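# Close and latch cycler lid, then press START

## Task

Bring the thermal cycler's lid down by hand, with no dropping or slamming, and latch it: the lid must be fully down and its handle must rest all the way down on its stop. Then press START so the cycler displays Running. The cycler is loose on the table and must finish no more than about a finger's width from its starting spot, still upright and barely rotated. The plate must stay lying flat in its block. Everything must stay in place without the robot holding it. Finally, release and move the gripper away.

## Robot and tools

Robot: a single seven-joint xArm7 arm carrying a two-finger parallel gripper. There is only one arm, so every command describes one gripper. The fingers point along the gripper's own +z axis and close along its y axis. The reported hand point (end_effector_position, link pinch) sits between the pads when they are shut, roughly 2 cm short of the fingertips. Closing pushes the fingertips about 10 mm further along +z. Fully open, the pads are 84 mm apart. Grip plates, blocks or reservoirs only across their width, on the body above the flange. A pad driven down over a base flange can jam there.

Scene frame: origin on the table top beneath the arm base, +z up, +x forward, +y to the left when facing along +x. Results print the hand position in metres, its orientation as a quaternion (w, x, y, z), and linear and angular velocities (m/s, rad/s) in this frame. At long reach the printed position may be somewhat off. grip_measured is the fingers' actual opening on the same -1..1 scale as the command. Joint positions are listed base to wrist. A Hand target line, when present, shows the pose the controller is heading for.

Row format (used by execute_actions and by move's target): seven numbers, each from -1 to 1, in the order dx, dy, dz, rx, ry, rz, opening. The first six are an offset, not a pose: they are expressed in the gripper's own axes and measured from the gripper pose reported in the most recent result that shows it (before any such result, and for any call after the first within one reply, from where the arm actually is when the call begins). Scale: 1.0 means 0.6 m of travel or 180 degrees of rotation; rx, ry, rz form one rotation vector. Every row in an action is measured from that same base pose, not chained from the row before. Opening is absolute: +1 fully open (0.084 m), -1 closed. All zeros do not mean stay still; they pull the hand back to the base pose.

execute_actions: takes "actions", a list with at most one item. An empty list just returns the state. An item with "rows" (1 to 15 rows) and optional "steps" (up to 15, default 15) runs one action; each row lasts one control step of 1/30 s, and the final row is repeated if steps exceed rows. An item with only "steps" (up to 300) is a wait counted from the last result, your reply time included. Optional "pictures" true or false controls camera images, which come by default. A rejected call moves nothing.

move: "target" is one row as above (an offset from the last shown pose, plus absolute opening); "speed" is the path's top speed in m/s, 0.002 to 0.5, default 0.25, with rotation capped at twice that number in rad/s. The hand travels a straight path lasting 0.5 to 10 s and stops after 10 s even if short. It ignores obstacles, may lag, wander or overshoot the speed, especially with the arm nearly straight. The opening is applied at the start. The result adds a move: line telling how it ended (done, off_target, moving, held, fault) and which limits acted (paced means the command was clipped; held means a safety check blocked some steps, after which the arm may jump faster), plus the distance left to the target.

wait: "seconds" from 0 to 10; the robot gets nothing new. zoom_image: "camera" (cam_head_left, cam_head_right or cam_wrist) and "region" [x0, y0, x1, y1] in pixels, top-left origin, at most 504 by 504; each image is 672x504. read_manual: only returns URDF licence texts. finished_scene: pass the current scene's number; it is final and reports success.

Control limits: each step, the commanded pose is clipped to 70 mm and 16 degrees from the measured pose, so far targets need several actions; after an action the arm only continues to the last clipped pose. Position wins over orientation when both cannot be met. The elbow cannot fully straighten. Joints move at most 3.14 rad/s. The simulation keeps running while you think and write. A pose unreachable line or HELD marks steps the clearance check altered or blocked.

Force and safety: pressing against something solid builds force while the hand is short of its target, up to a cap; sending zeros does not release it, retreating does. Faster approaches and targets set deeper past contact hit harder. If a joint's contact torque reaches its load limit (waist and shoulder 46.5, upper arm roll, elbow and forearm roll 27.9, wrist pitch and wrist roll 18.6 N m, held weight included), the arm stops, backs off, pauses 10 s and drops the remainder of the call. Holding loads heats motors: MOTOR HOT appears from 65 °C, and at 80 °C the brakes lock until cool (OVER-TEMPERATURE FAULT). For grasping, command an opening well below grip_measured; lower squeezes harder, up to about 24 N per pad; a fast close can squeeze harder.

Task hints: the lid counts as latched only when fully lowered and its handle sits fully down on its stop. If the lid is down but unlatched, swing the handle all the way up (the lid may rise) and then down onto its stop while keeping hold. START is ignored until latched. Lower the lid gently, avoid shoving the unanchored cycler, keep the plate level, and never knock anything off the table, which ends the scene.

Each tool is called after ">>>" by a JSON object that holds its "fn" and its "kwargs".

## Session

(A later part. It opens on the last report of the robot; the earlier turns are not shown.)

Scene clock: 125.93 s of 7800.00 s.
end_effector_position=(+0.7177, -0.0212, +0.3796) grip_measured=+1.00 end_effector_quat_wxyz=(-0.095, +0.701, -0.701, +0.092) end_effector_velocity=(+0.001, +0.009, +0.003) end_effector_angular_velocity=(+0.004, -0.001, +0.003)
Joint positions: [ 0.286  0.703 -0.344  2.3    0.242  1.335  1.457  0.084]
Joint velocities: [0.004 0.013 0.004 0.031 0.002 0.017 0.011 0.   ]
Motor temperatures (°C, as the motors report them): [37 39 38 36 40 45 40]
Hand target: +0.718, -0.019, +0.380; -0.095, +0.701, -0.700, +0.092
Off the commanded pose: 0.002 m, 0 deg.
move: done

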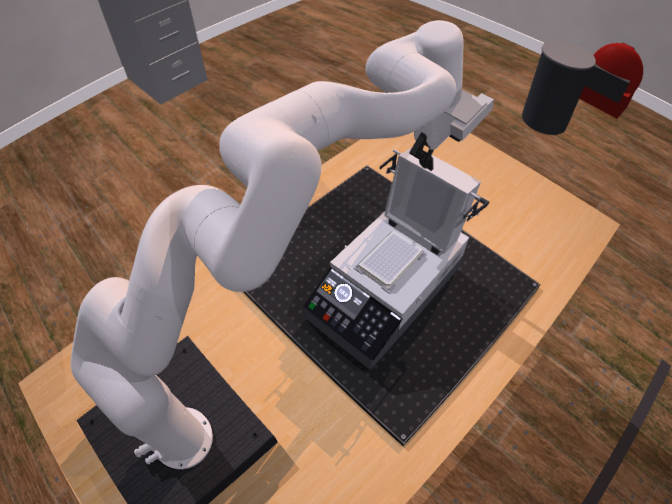

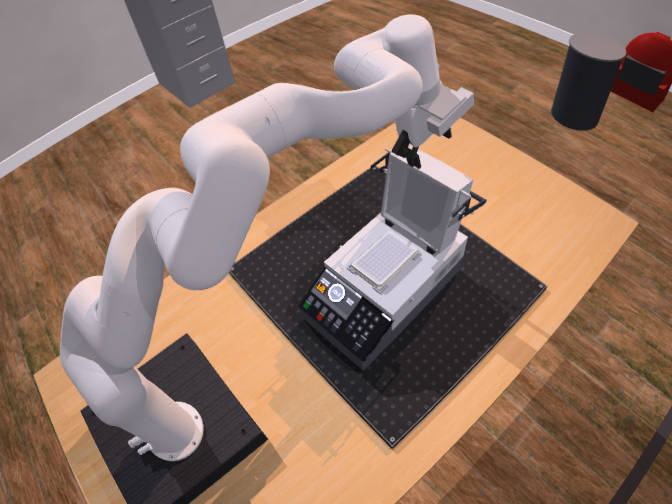

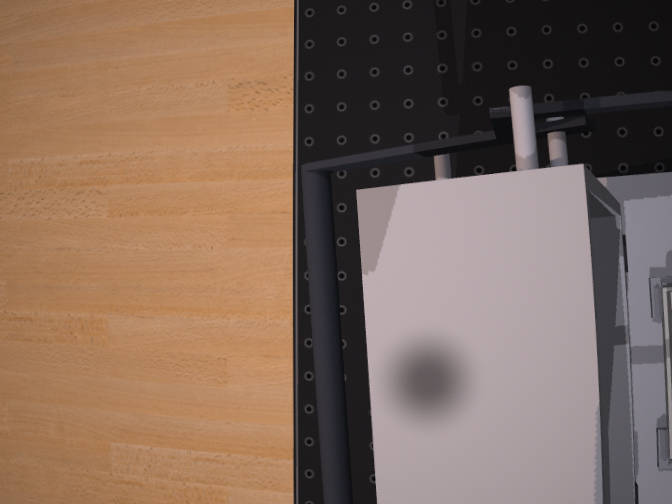

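>>> {"fn": "move", "kwargs": {"target": [0,0,0.12,0,0,0,1], "speed": 0.06}}

>>> {"fn": "move", "kwargs": {"target": [0,0.075,0.012,0,0,0,1], "speed": 0.03}}

>>> {"fn": "move", "kwargs": {"target": [0,0.06,0.012,0.03,0,0,0.8], "speed": 0.025}}

Scene clock: 130.93 s of 7800.00 s.
end_effector_position=(+0.7361, -0.0212, +0.3104) grip_measured=+1.00 end_effector_quat_wxyz=(-0.095, +0.701, -0.701, +0.092) end_effector_velocity=(+0.001, +0.001, +0.000) end_effector_angular_velocity=(+0.000, -0.004, +0.002)
Joint positions: [ 0.295  0.758 -0.336  2.19   0.256  1.175  1.443  0.084]
Joint velocities: [ 0.001  0.001  0.001  0.001  0.001 -0.004 -0.     0.   ]
Motor temperatures (°C, as the motors report them): [37 39 38 36 40 45 40]
Hand target: +0.736, -0.021, +0.310; -0.095, +0.701, -0.701, +0.092
Off the commanded pose: 0.001 m, 0 deg.
After step 90, 0.47 s passed at rest.
move: done

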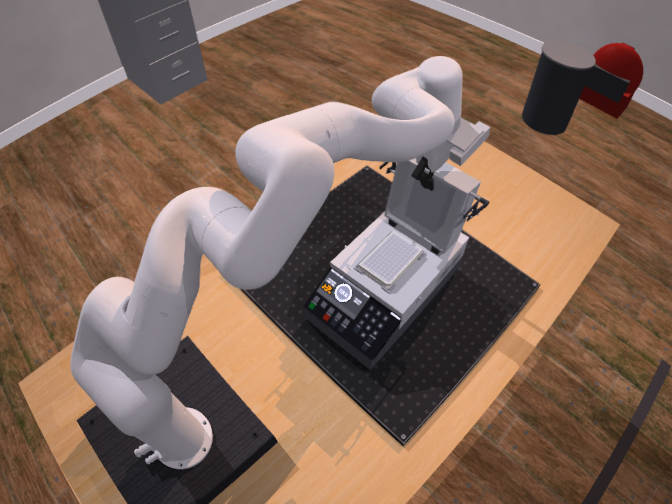

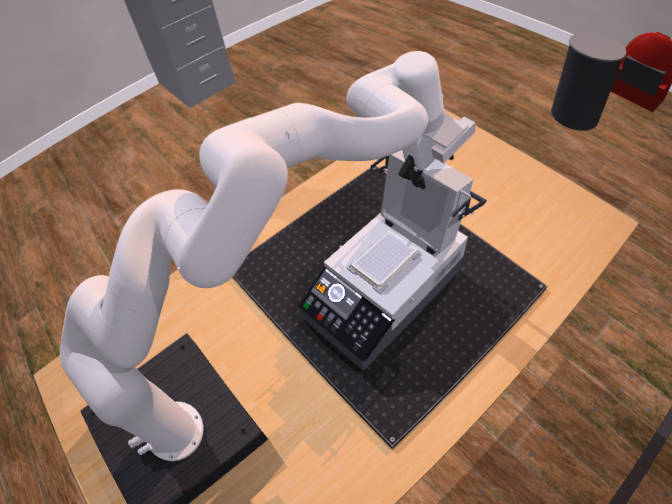

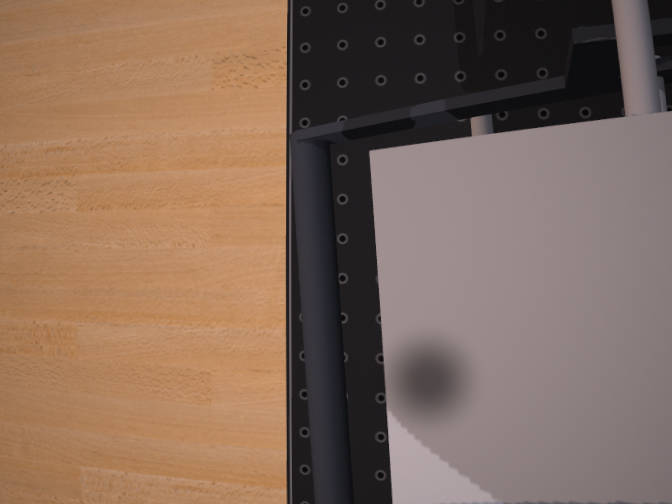

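Scene clock: 132.67 s of 7800.00 s.
end_effector_position=(+0.7015, -0.0215, +0.3031) grip_measured=+1.00 end_effector_quat_wxyz=(-0.104, +0.699, -0.700, +0.104) end_effector_velocity=(-0.000, +0.001, -0.000) end_effector_angular_velocity=(-0.001, -0.010, +0.002)
Joint positions: [ 0.373  0.556 -0.359  1.823  0.227  0.982  1.425  0.084]
Joint velocities: [ 0.004 -0.01   0.002 -0.021 -0.004 -0.021  0.001  0.   ]
Motor temperatures (°C, as the motors report them): [37 39 38 36 40 45 40]
Hand target: +0.695, -0.021, +0.292; -0.094, +0.700, -0.701, +0.092
Off the commanded pose: 0.013 m, 2 deg.
move: off_target

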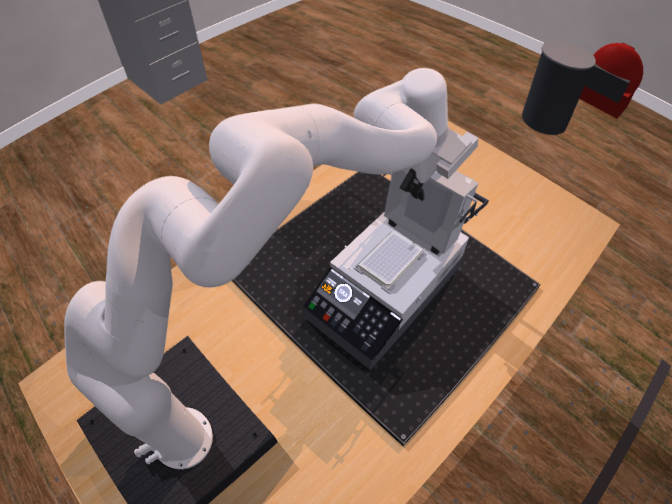

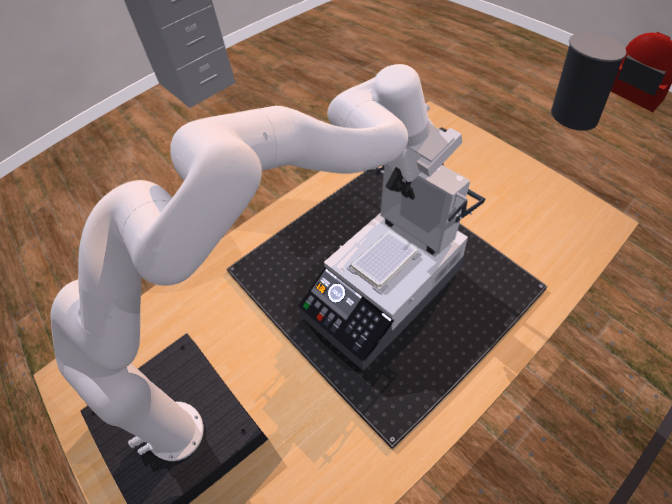

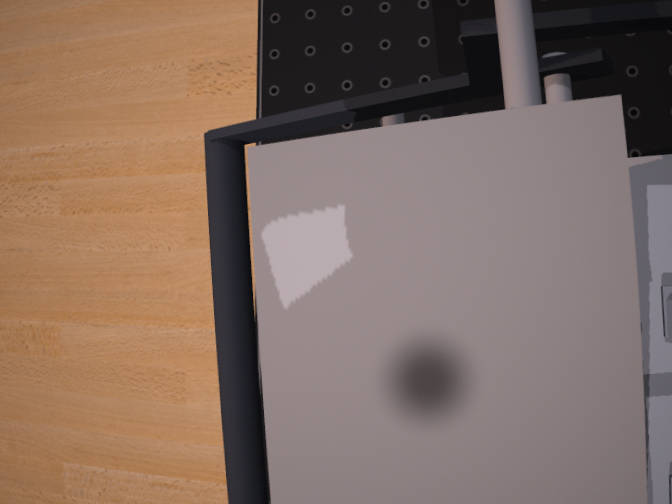

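Scene clock: 134.77 s of 7800.00 s.
end_effector_position=(+0.6720, -0.0221, +0.2918) grip_measured=+0.80 end_effector_quat_wxyz=(-0.140, +0.693, -0.693, +0.140) end_effector_velocity=(-0.000, +0.001, +0.000) end_effector_angular_velocity=(-0.001, -0.008, +0.001)
Joint positions: [ 0.435  0.38  -0.373  1.478  0.205  0.704  1.414  0.077]
Joint velocities: [ 0.004 -0.005 -0.001 -0.011 -0.001 -0.014 -0.    -0.   ]
Motor temperatures (°C, as the motors report them): [37 39 38 36 40 45 40]
Hand target: +0.669, -0.022, +0.286; -0.136, +0.694, -0.694, +0.137
Off the commanded pose: 0.007 m, 1 deg.
move: off_target

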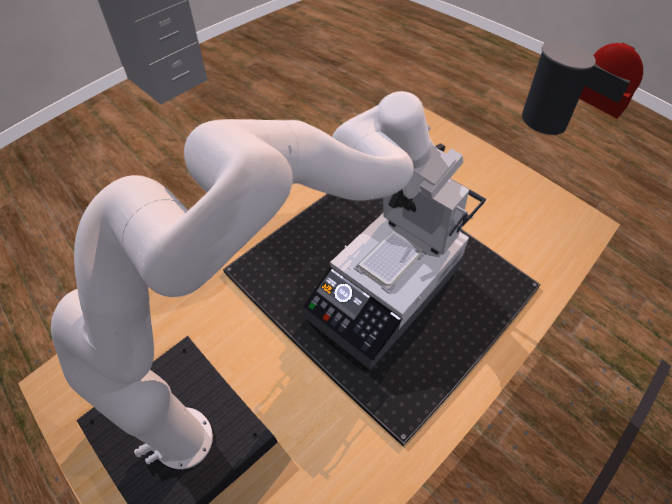

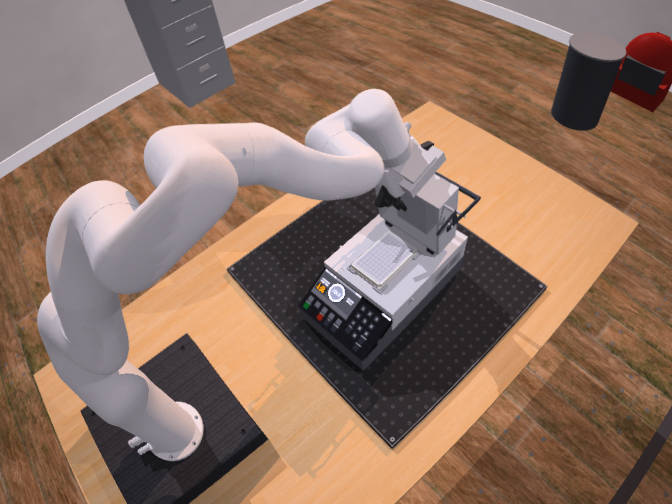

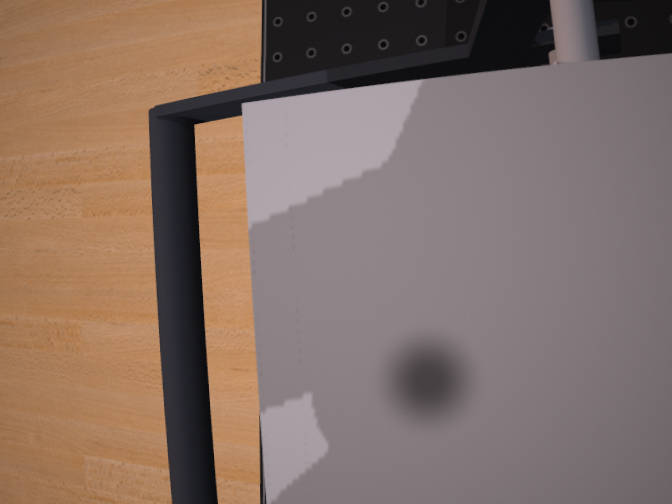

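>>> {"fn": "move", "kwargs": {"target": [0,0.04,-0.05,0.01,0,0,0.8], "speed": 0.025}}

>>> {"fn": "move", "kwargs": {"target": [0,0.074,-0.007,0.083,0,0,0.8], "speed": 0.04}}

>>> {"fn": "zoom_image", "kwargs": {"camera": "cam_head_right", "region": [300,120,500,320]}}

Scene clock: 138.67 s of 7800.00 s.
end_effector_position=(+0.6384, -0.0220, +0.3103) grip_measured=+0.80 end_effector_quat_wxyz=(-0.151, +0.690, -0.691, +0.151) end_effector_velocity=(-0.002, +0.000, -0.000) end_effector_angular_velocity=(+0.000, +0.001, +0.000)
Joint positions: [ 0.477  0.229 -0.393  1.311  0.142  0.646  1.446  0.077]
Joint velocities: [ 0.001 -0.005  0.    -0.007 -0.003 -0.001  0.002  0.   ]
Motor temperatures (°C, as the motors report them): [37 39 38 36 40 45 40]
Hand target: +0.638, -0.022, +0.310; -0.151, +0.690, -0.691, +0.151
Off the commanded pose: 0.000 m, 0 deg.
move: done

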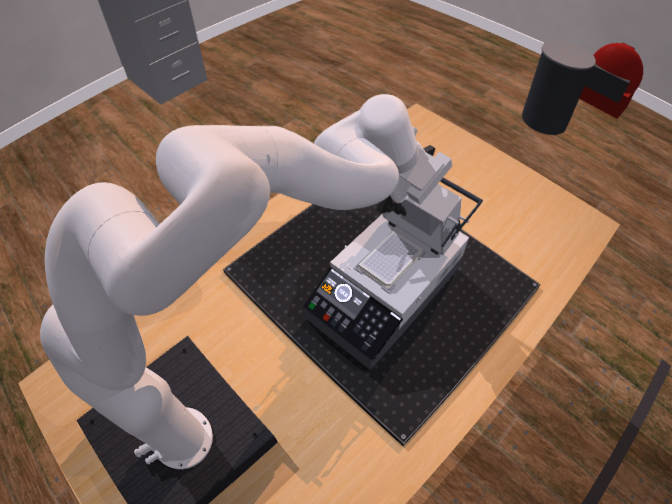

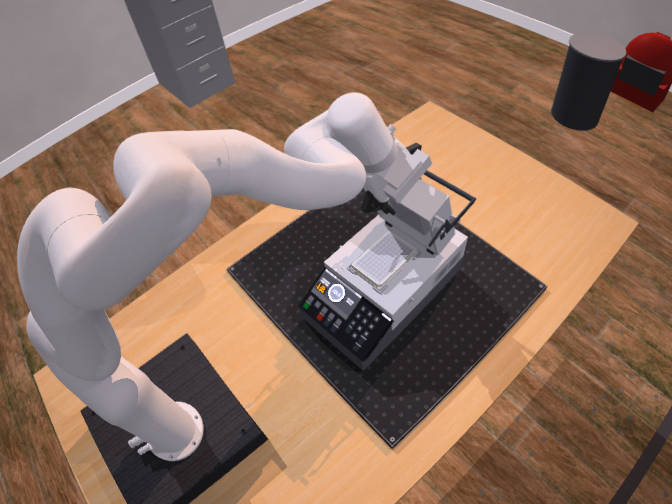

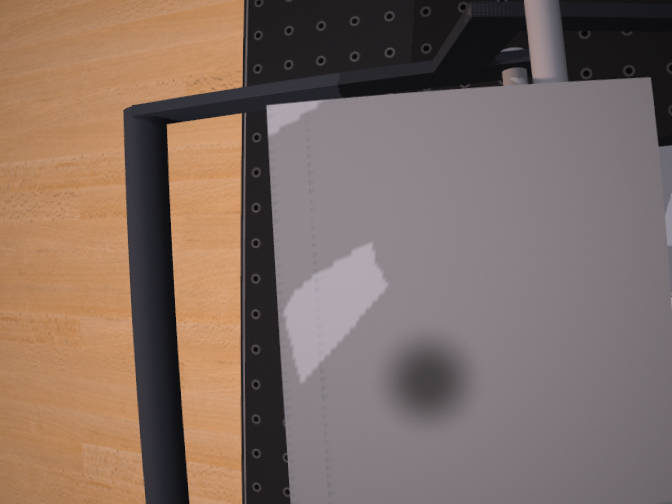

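Scene clock: 142.17 s of 7800.00 s.
end_effector_position=(+0.5962, -0.0224, +0.2959) grip_measured=+0.80 end_effector_quat_wxyz=(-0.238, +0.665, -0.666, +0.240) end_effector_velocity=(+0.000, -0.000, +0.002) end_effector_angular_velocity=(-0.001, -0.016, +0.000)
Joint positions: [ 0.513  0.034 -0.396  0.871  0.094  0.124  1.459  0.077]
Joint velocities: [-0.    -0.005  0.001 -0.009  0.001 -0.021 -0.002 -0.   ]
Motor temperatures (°C, as the motors report them): [37 39 38 36 40 45 40]
Hand target: +0.596, -0.022, +0.296; -0.238, +0.665, -0.666, +0.240
Off the commanded pose: 0.000 m, 0 deg.
move: done

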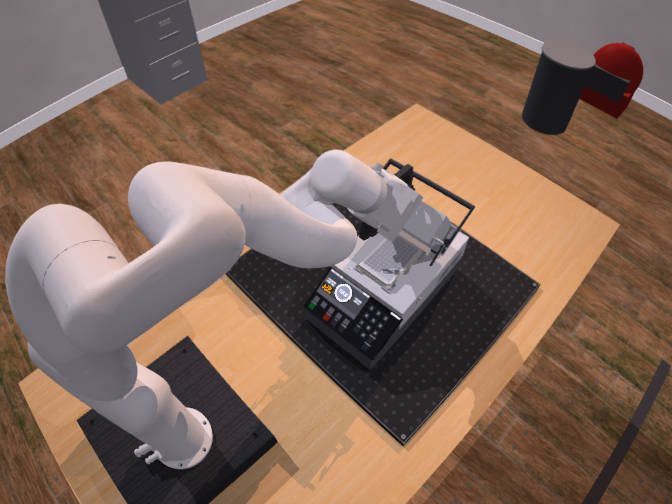

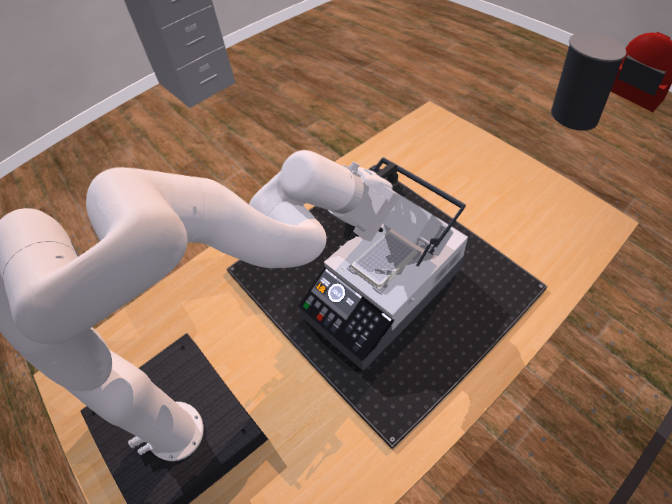

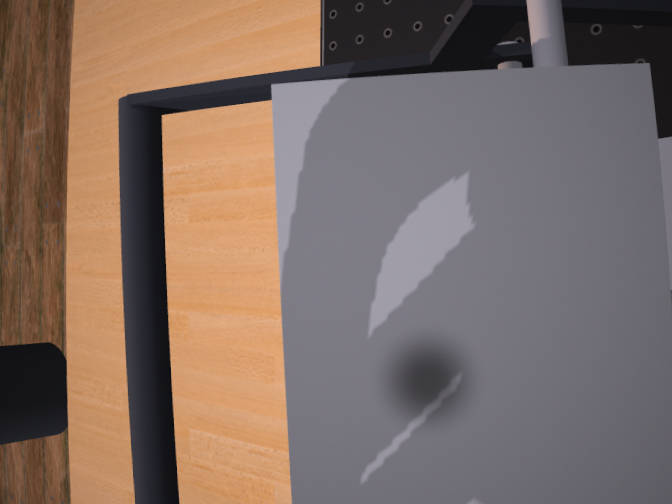

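Region (300, 120, 500, 320) of cam_head_right's 672x504 image, scaled by 2.520, with more detail than that image has.

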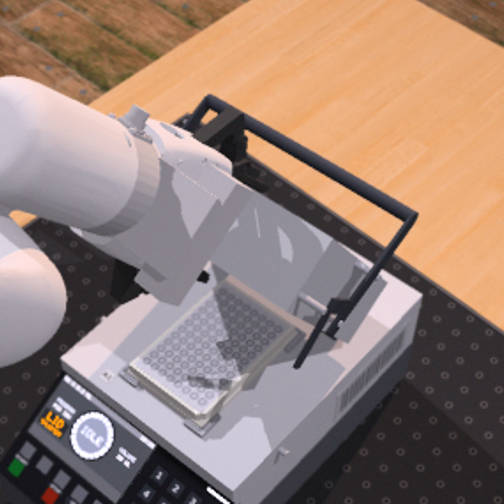

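>>> {"fn": "move", "kwargs": {"target": [0,0.074,-0.007,0.083,0,0,0.8], "speed": 0.03}}

>>> {"fn": "move", "kwargs": {"target": [0,0.074,-0.007,0.083,0,0,0.8], "speed": 0.03}}

>>> {"fn": "zoom_image", "kwargs": {"camera": "cam_head_right", "region": [280,150,500,370]}}

Scene clock: 148.63 s of 7800.00 s.
end_effector_position=(+0.5592, -0.0229, +0.2709) grip_measured=+0.80 end_effector_quat_wxyz=(-0.322, +0.628, -0.629, +0.325) end_effector_velocity=(-0.000, +0.000, +0.000) end_effector_angular_velocity=(-0.000, -0.010, -0.000)
Joint positions: [ 0.372  0.047 -0.309  0.569 -0.136 -0.455  1.648  0.077]
Joint velocities: [ 0.002  0.003 -0.001 -0.005  0.006 -0.018 -0.004 -0.   ]
Motor temperatures (°C, as the motors report them): [37 39 38 36 40 45 40]
Hand target: +0.559, -0.023, +0.271; -0.322, +0.628, -0.629, +0.325
Off the commanded pose: 0.000 m, 0 deg.
move: done

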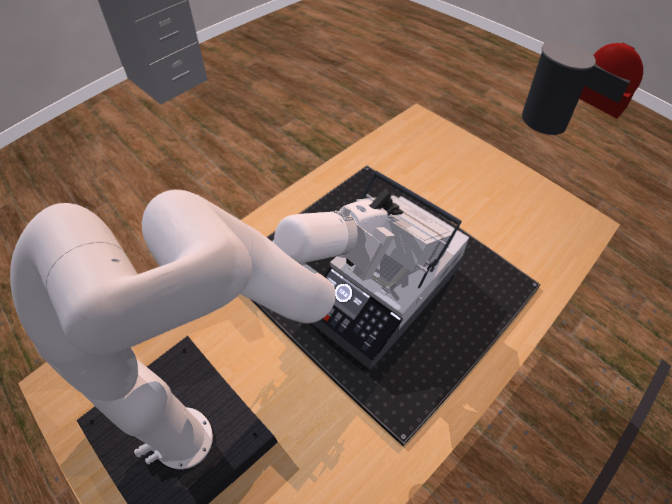

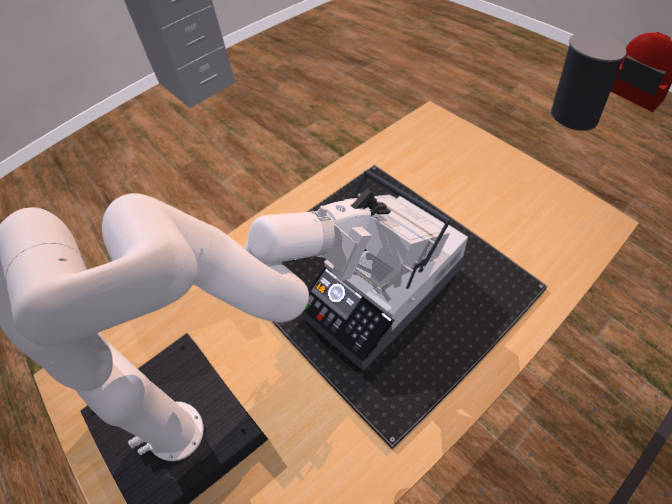

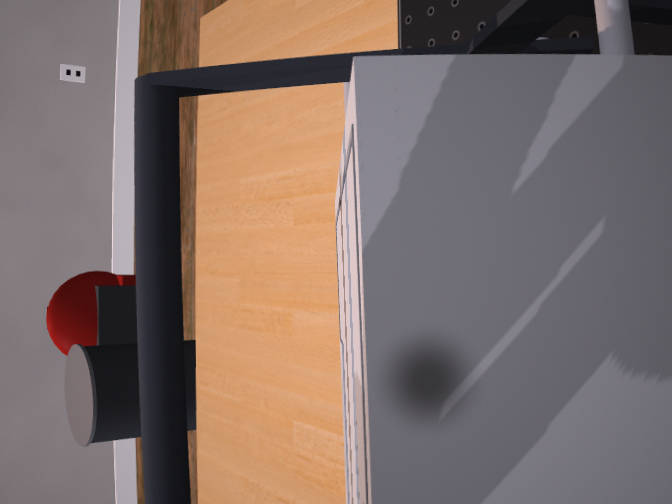

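Scene clock: 153.20 s of 7800.00 s.
end_effector_position=(+0.5297, -0.0230, +0.2372) grip_measured=+0.80 end_effector_quat_wxyz=(-0.400, +0.581, -0.582, +0.404) end_effector_velocity=(-0.000, -0.001, +0.001) end_effector_angular_velocity=(+0.000, -0.011, -0.002)
Joint positions: [ 0.351  0.341 -0.299  0.454 -0.102 -1.116  1.668  0.077]
Joint velocities: [-0.001  0.009  0.001  0.001  0.003 -0.019  0.001  0.   ]
Motor temperatures (°C, as the motors report them): [37 39 38 36 40 45 40]
Hand target: +0.530, -0.023, +0.237; -0.400, +0.581, -0.582, +0.405
Off the commanded pose: 0.000 m, 0 deg.
move: done

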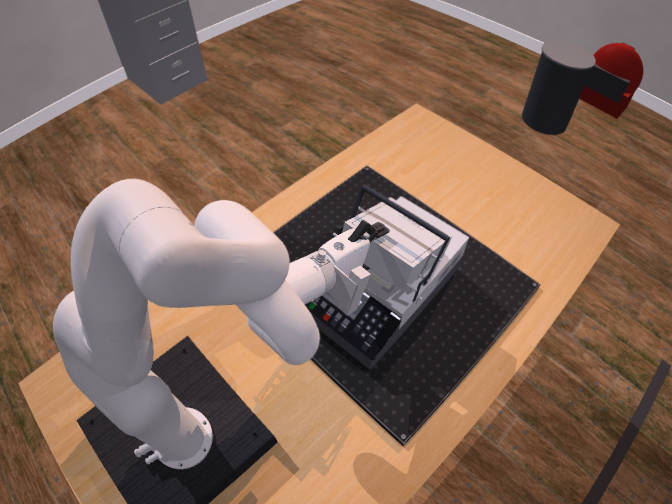

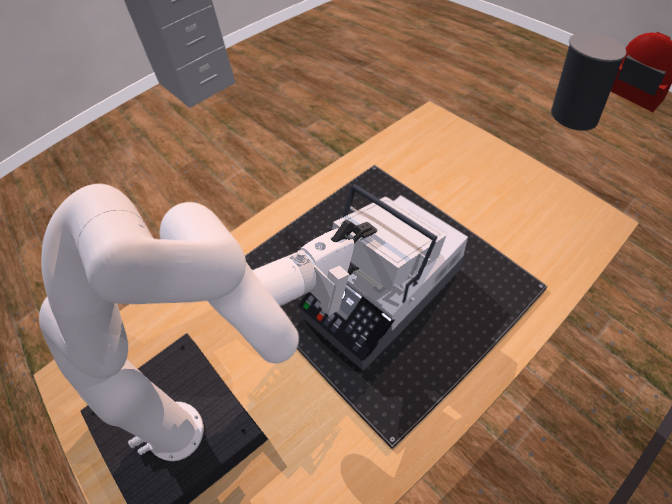

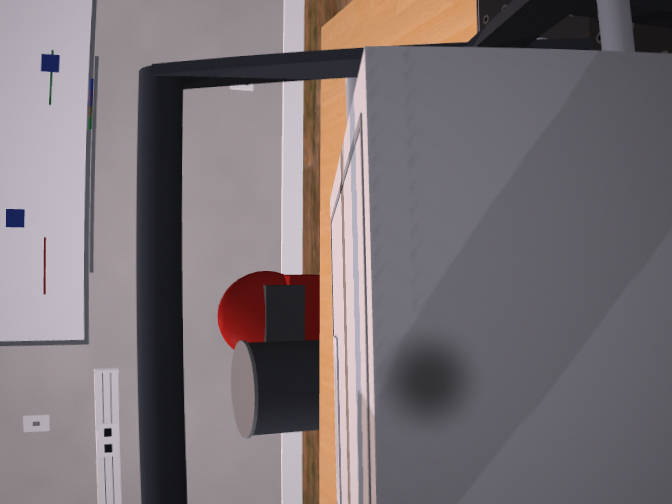

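Region (280, 150, 500, 370) of cam_head_right's 672x504 image, scaled by 2.291, with more detail than that image has.

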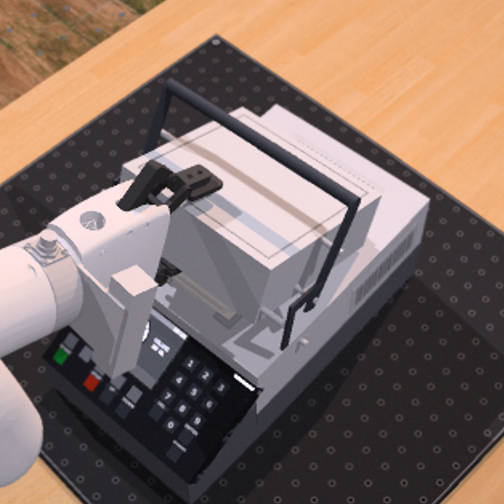

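>>> {"fn": "move", "kwargs": {"target": [0,0.05,-0.02,0.03,0,0,0.8], "speed": 0.02}}

>>> {"fn": "zoom_image", "kwargs": {"camera": "cam_head_right", "region": [280,150,500,370]}}

Scene clock: 157.57 s of 7800.00 s.
end_effector_position=(+0.5078, -0.0230, +0.2133) grip_measured=+0.80 end_effector_quat_wxyz=(-0.426, +0.562, -0.562, +0.431) end_effector_velocity=(-0.000, -0.000, +0.000) end_effector_angular_velocity=(+0.000, -0.009, +0.000)
Joint positions: [ 0.332  0.535 -0.277  0.444 -0.073 -1.411  1.689  0.077]
Joint velocities: [-0.001  0.01   0.001  0.003  0.002 -0.015  0.001  0.   ]
Motor temperatures (°C, as the motors report them): [37 39 38 36 40 45 40]
Hand target: +0.508, -0.023, +0.213; -0.427, +0.562, -0.562, +0.431
Off the commanded pose: 0.000 m, 0 deg.
move: done

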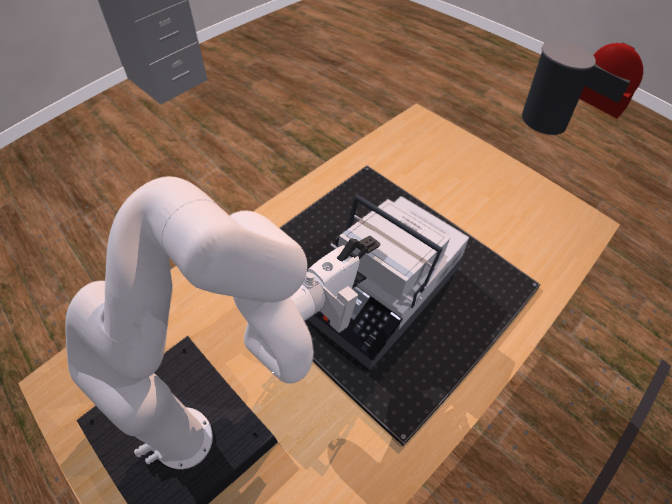

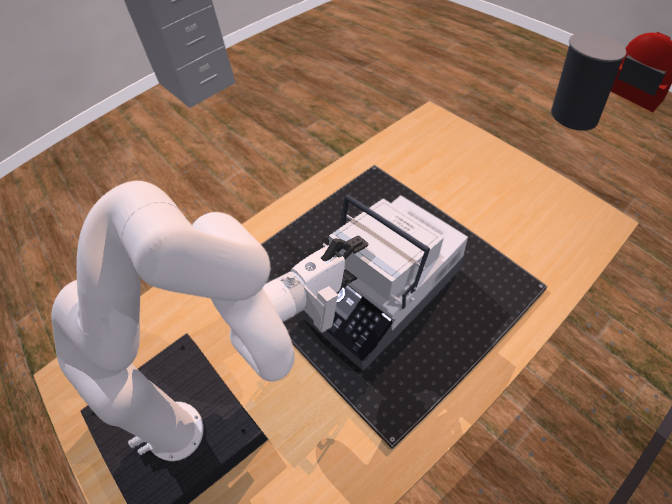

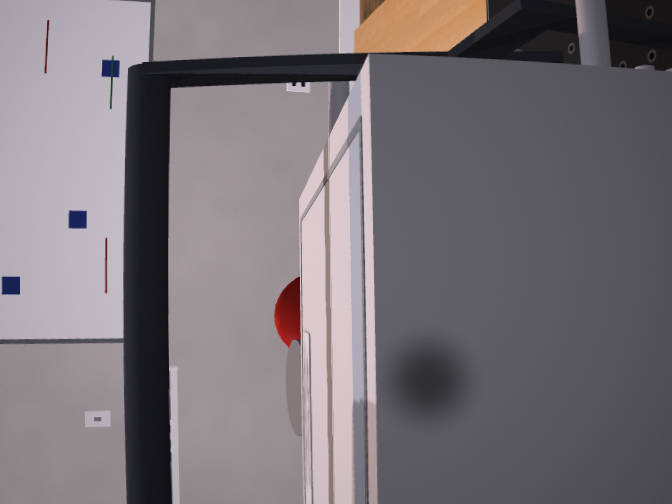

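Region (280, 150, 500, 370) of cam_head_right's 672x504 image, scaled by 2.291, with more detail than that image has.

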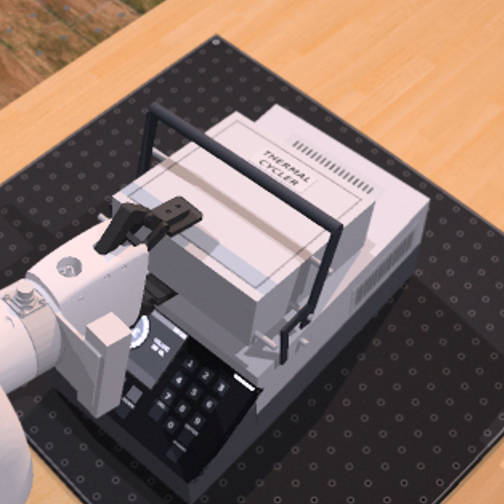

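>>> {"fn": "move", "kwargs": {"target": [0,0.022,-0.008,-0.045,0,0,0.95], "speed": 0.015}}

>>> {"fn": "zoom_image", "kwargs": {"camera": "cam_head_right", "region": [300,220,460,370]}}

Scene clock: 165.23 s of 7800.00 s.
end_effector_position=(+0.4998, -0.0230, +0.2020) grip_measured=+0.95 end_effector_quat_wxyz=(-0.386, +0.591, -0.591, +0.390) end_effector_velocity=(-0.001, +0.000, -0.001) end_effector_angular_velocity=(+0.000, +0.004, +0.001)
Joint positions: [ 0.345  0.411 -0.295  0.387 -0.103 -1.205  1.674  0.082]
Joint velocities: [-0.    -0.002  0.    -0.002 -0.001  0.004 -0.001  0.   ]
Motor temperatures (°C, as the motors report them): [37 39 38 35 40 45 40]
Hand target: +0.500, -0.023, +0.202; -0.386, +0.591, -0.591, +0.390
Off the commanded pose: 0.000 m, 0 deg.
move: done

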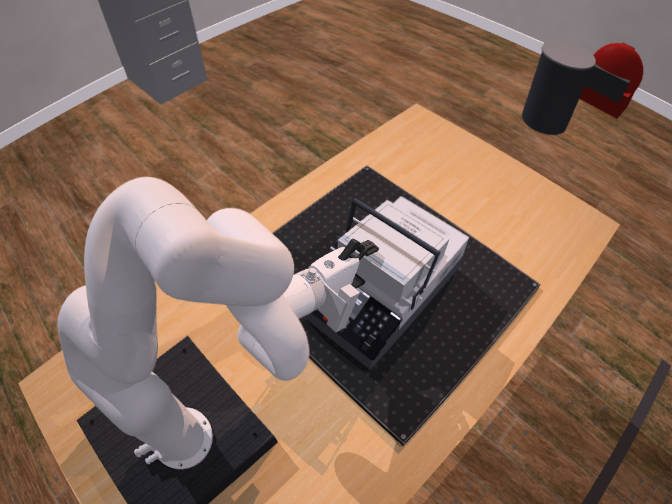

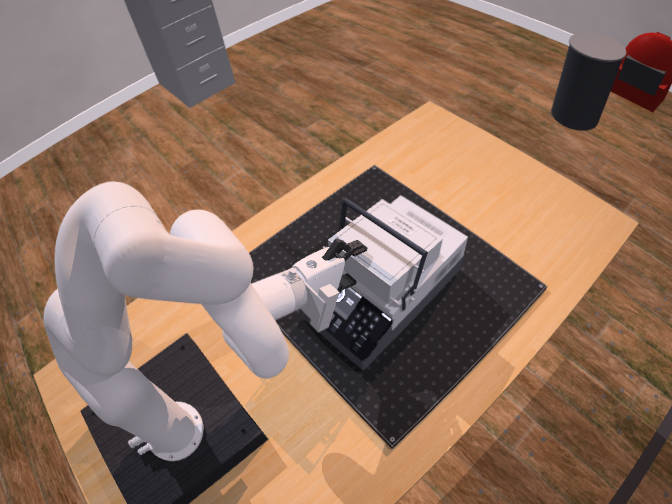

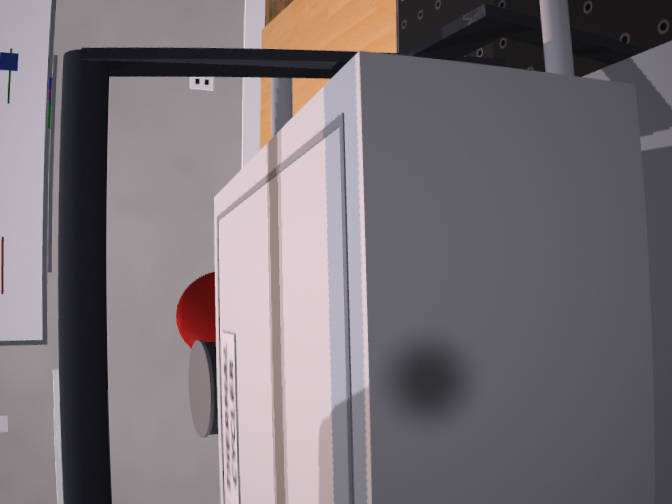

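Region (300, 220, 460, 370) of cam_head_right's 672x504 image, scaled by 3.150, with more detail than that image has; it fills the top 472 rows of this view, and the rest is white.

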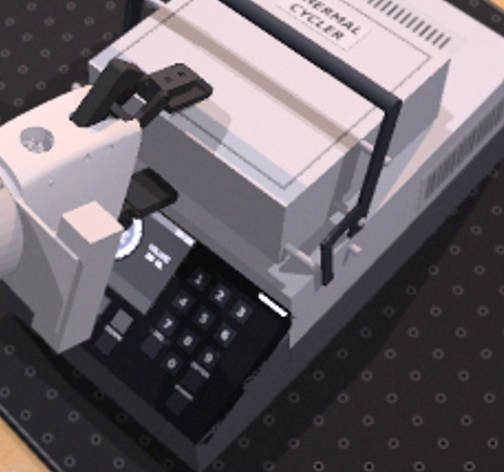

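>>> {"fn": "move", "kwargs": {"target": [0,-0.06,-0.08,0,0,0,0.95], "speed": 0.05}}

>>> {"fn": "move", "kwargs": {"target": [0,-0.24,0.08,-0.37,0,0,0.3], "speed": 0.15}}

Scene clock: 168.50 s of 7800.00 s.
end_effector_position=(+0.4703, -0.0229, +0.2541) grip_measured=+0.95 end_effector_quat_wxyz=(-0.386, +0.591, -0.591, +0.390) end_effector_velocity=(-0.001, -0.000, +0.001) end_effector_angular_velocity=(-0.000, +0.001, -0.002)
Joint positions: [ 0.368  0.099 -0.321  0.235 -0.1   -1.05   1.599  0.082]
Joint velocities: [ 0.001 -0.011  0.    -0.004  0.004  0.009 -0.004  0.   ]
Motor temperatures (°C, as the motors report them): [37 39 38 35 40 45 40]
Hand target: +0.470, -0.023, +0.254; -0.386, +0.591, -0.591, +0.390
Off the commanded pose: 0.000 m, 0 deg.
move: done

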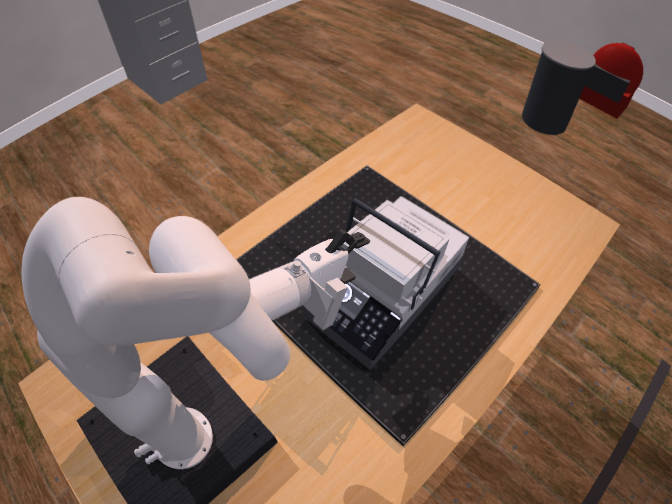

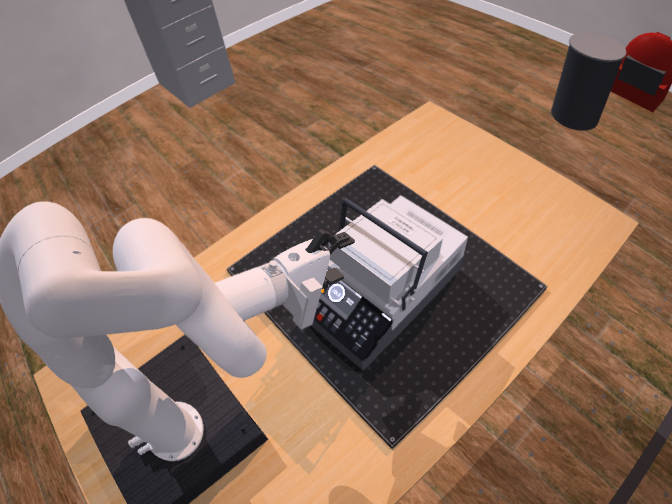

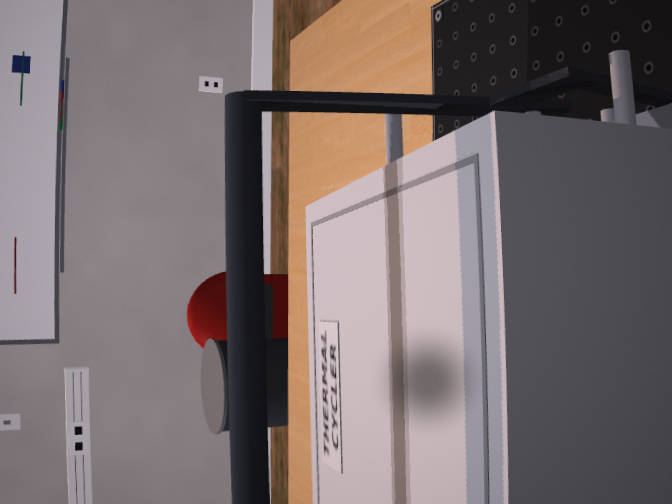

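Scene clock: 172.80 s of 7800.00 s.
end_effector_position=(+0.5720, -0.0214, +0.3664) grip_measured=+0.29 end_effector_quat_wxyz=(-0.001, +0.707, -0.707, -0.000) end_effector_velocity=(+0.001, -0.000, +0.002) end_effector_angular_velocity=(+0.000, +0.009, -0.001)
Joint positions: [ 0.151  0.283 -0.041  1.724 -0.001  1.414  1.541  0.056]
Joint velocities: [ 0.     0.015 -0.001  0.028  0.001  0.023 -0.     0.   ]
Motor temperatures (°C, as the motors report them): [37 39 38 36 40 45 40]
Hand target: +0.572, -0.021, +0.366; -0.000, +0.707, -0.707, -0.001
Off the commanded pose: 0.002 m, 0 deg.
move: done

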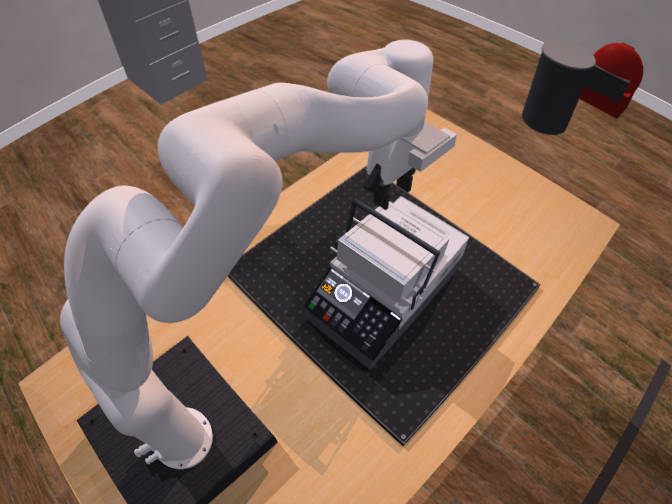

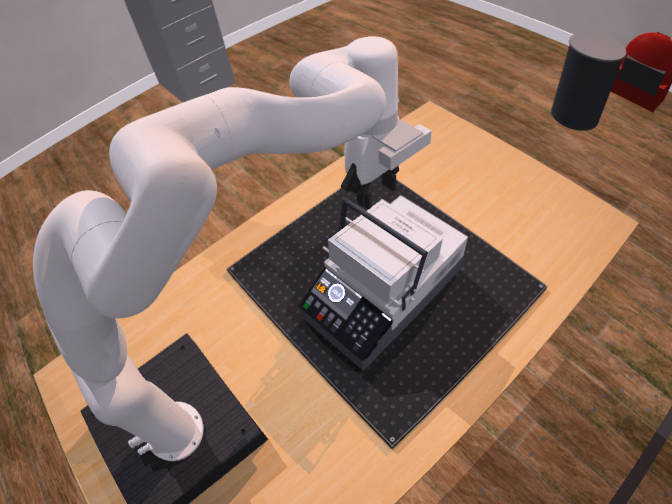

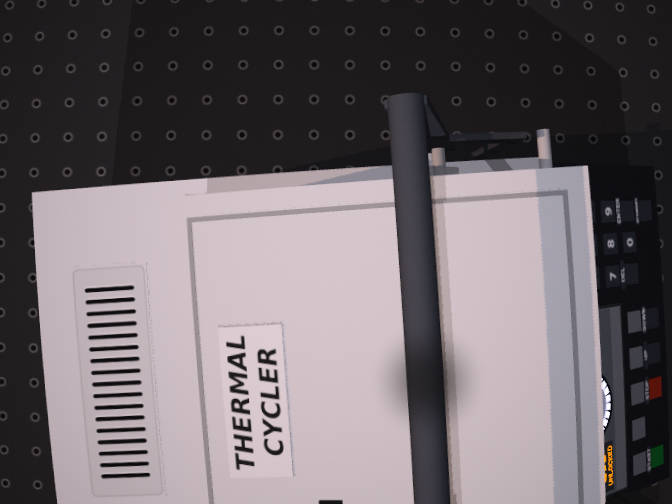

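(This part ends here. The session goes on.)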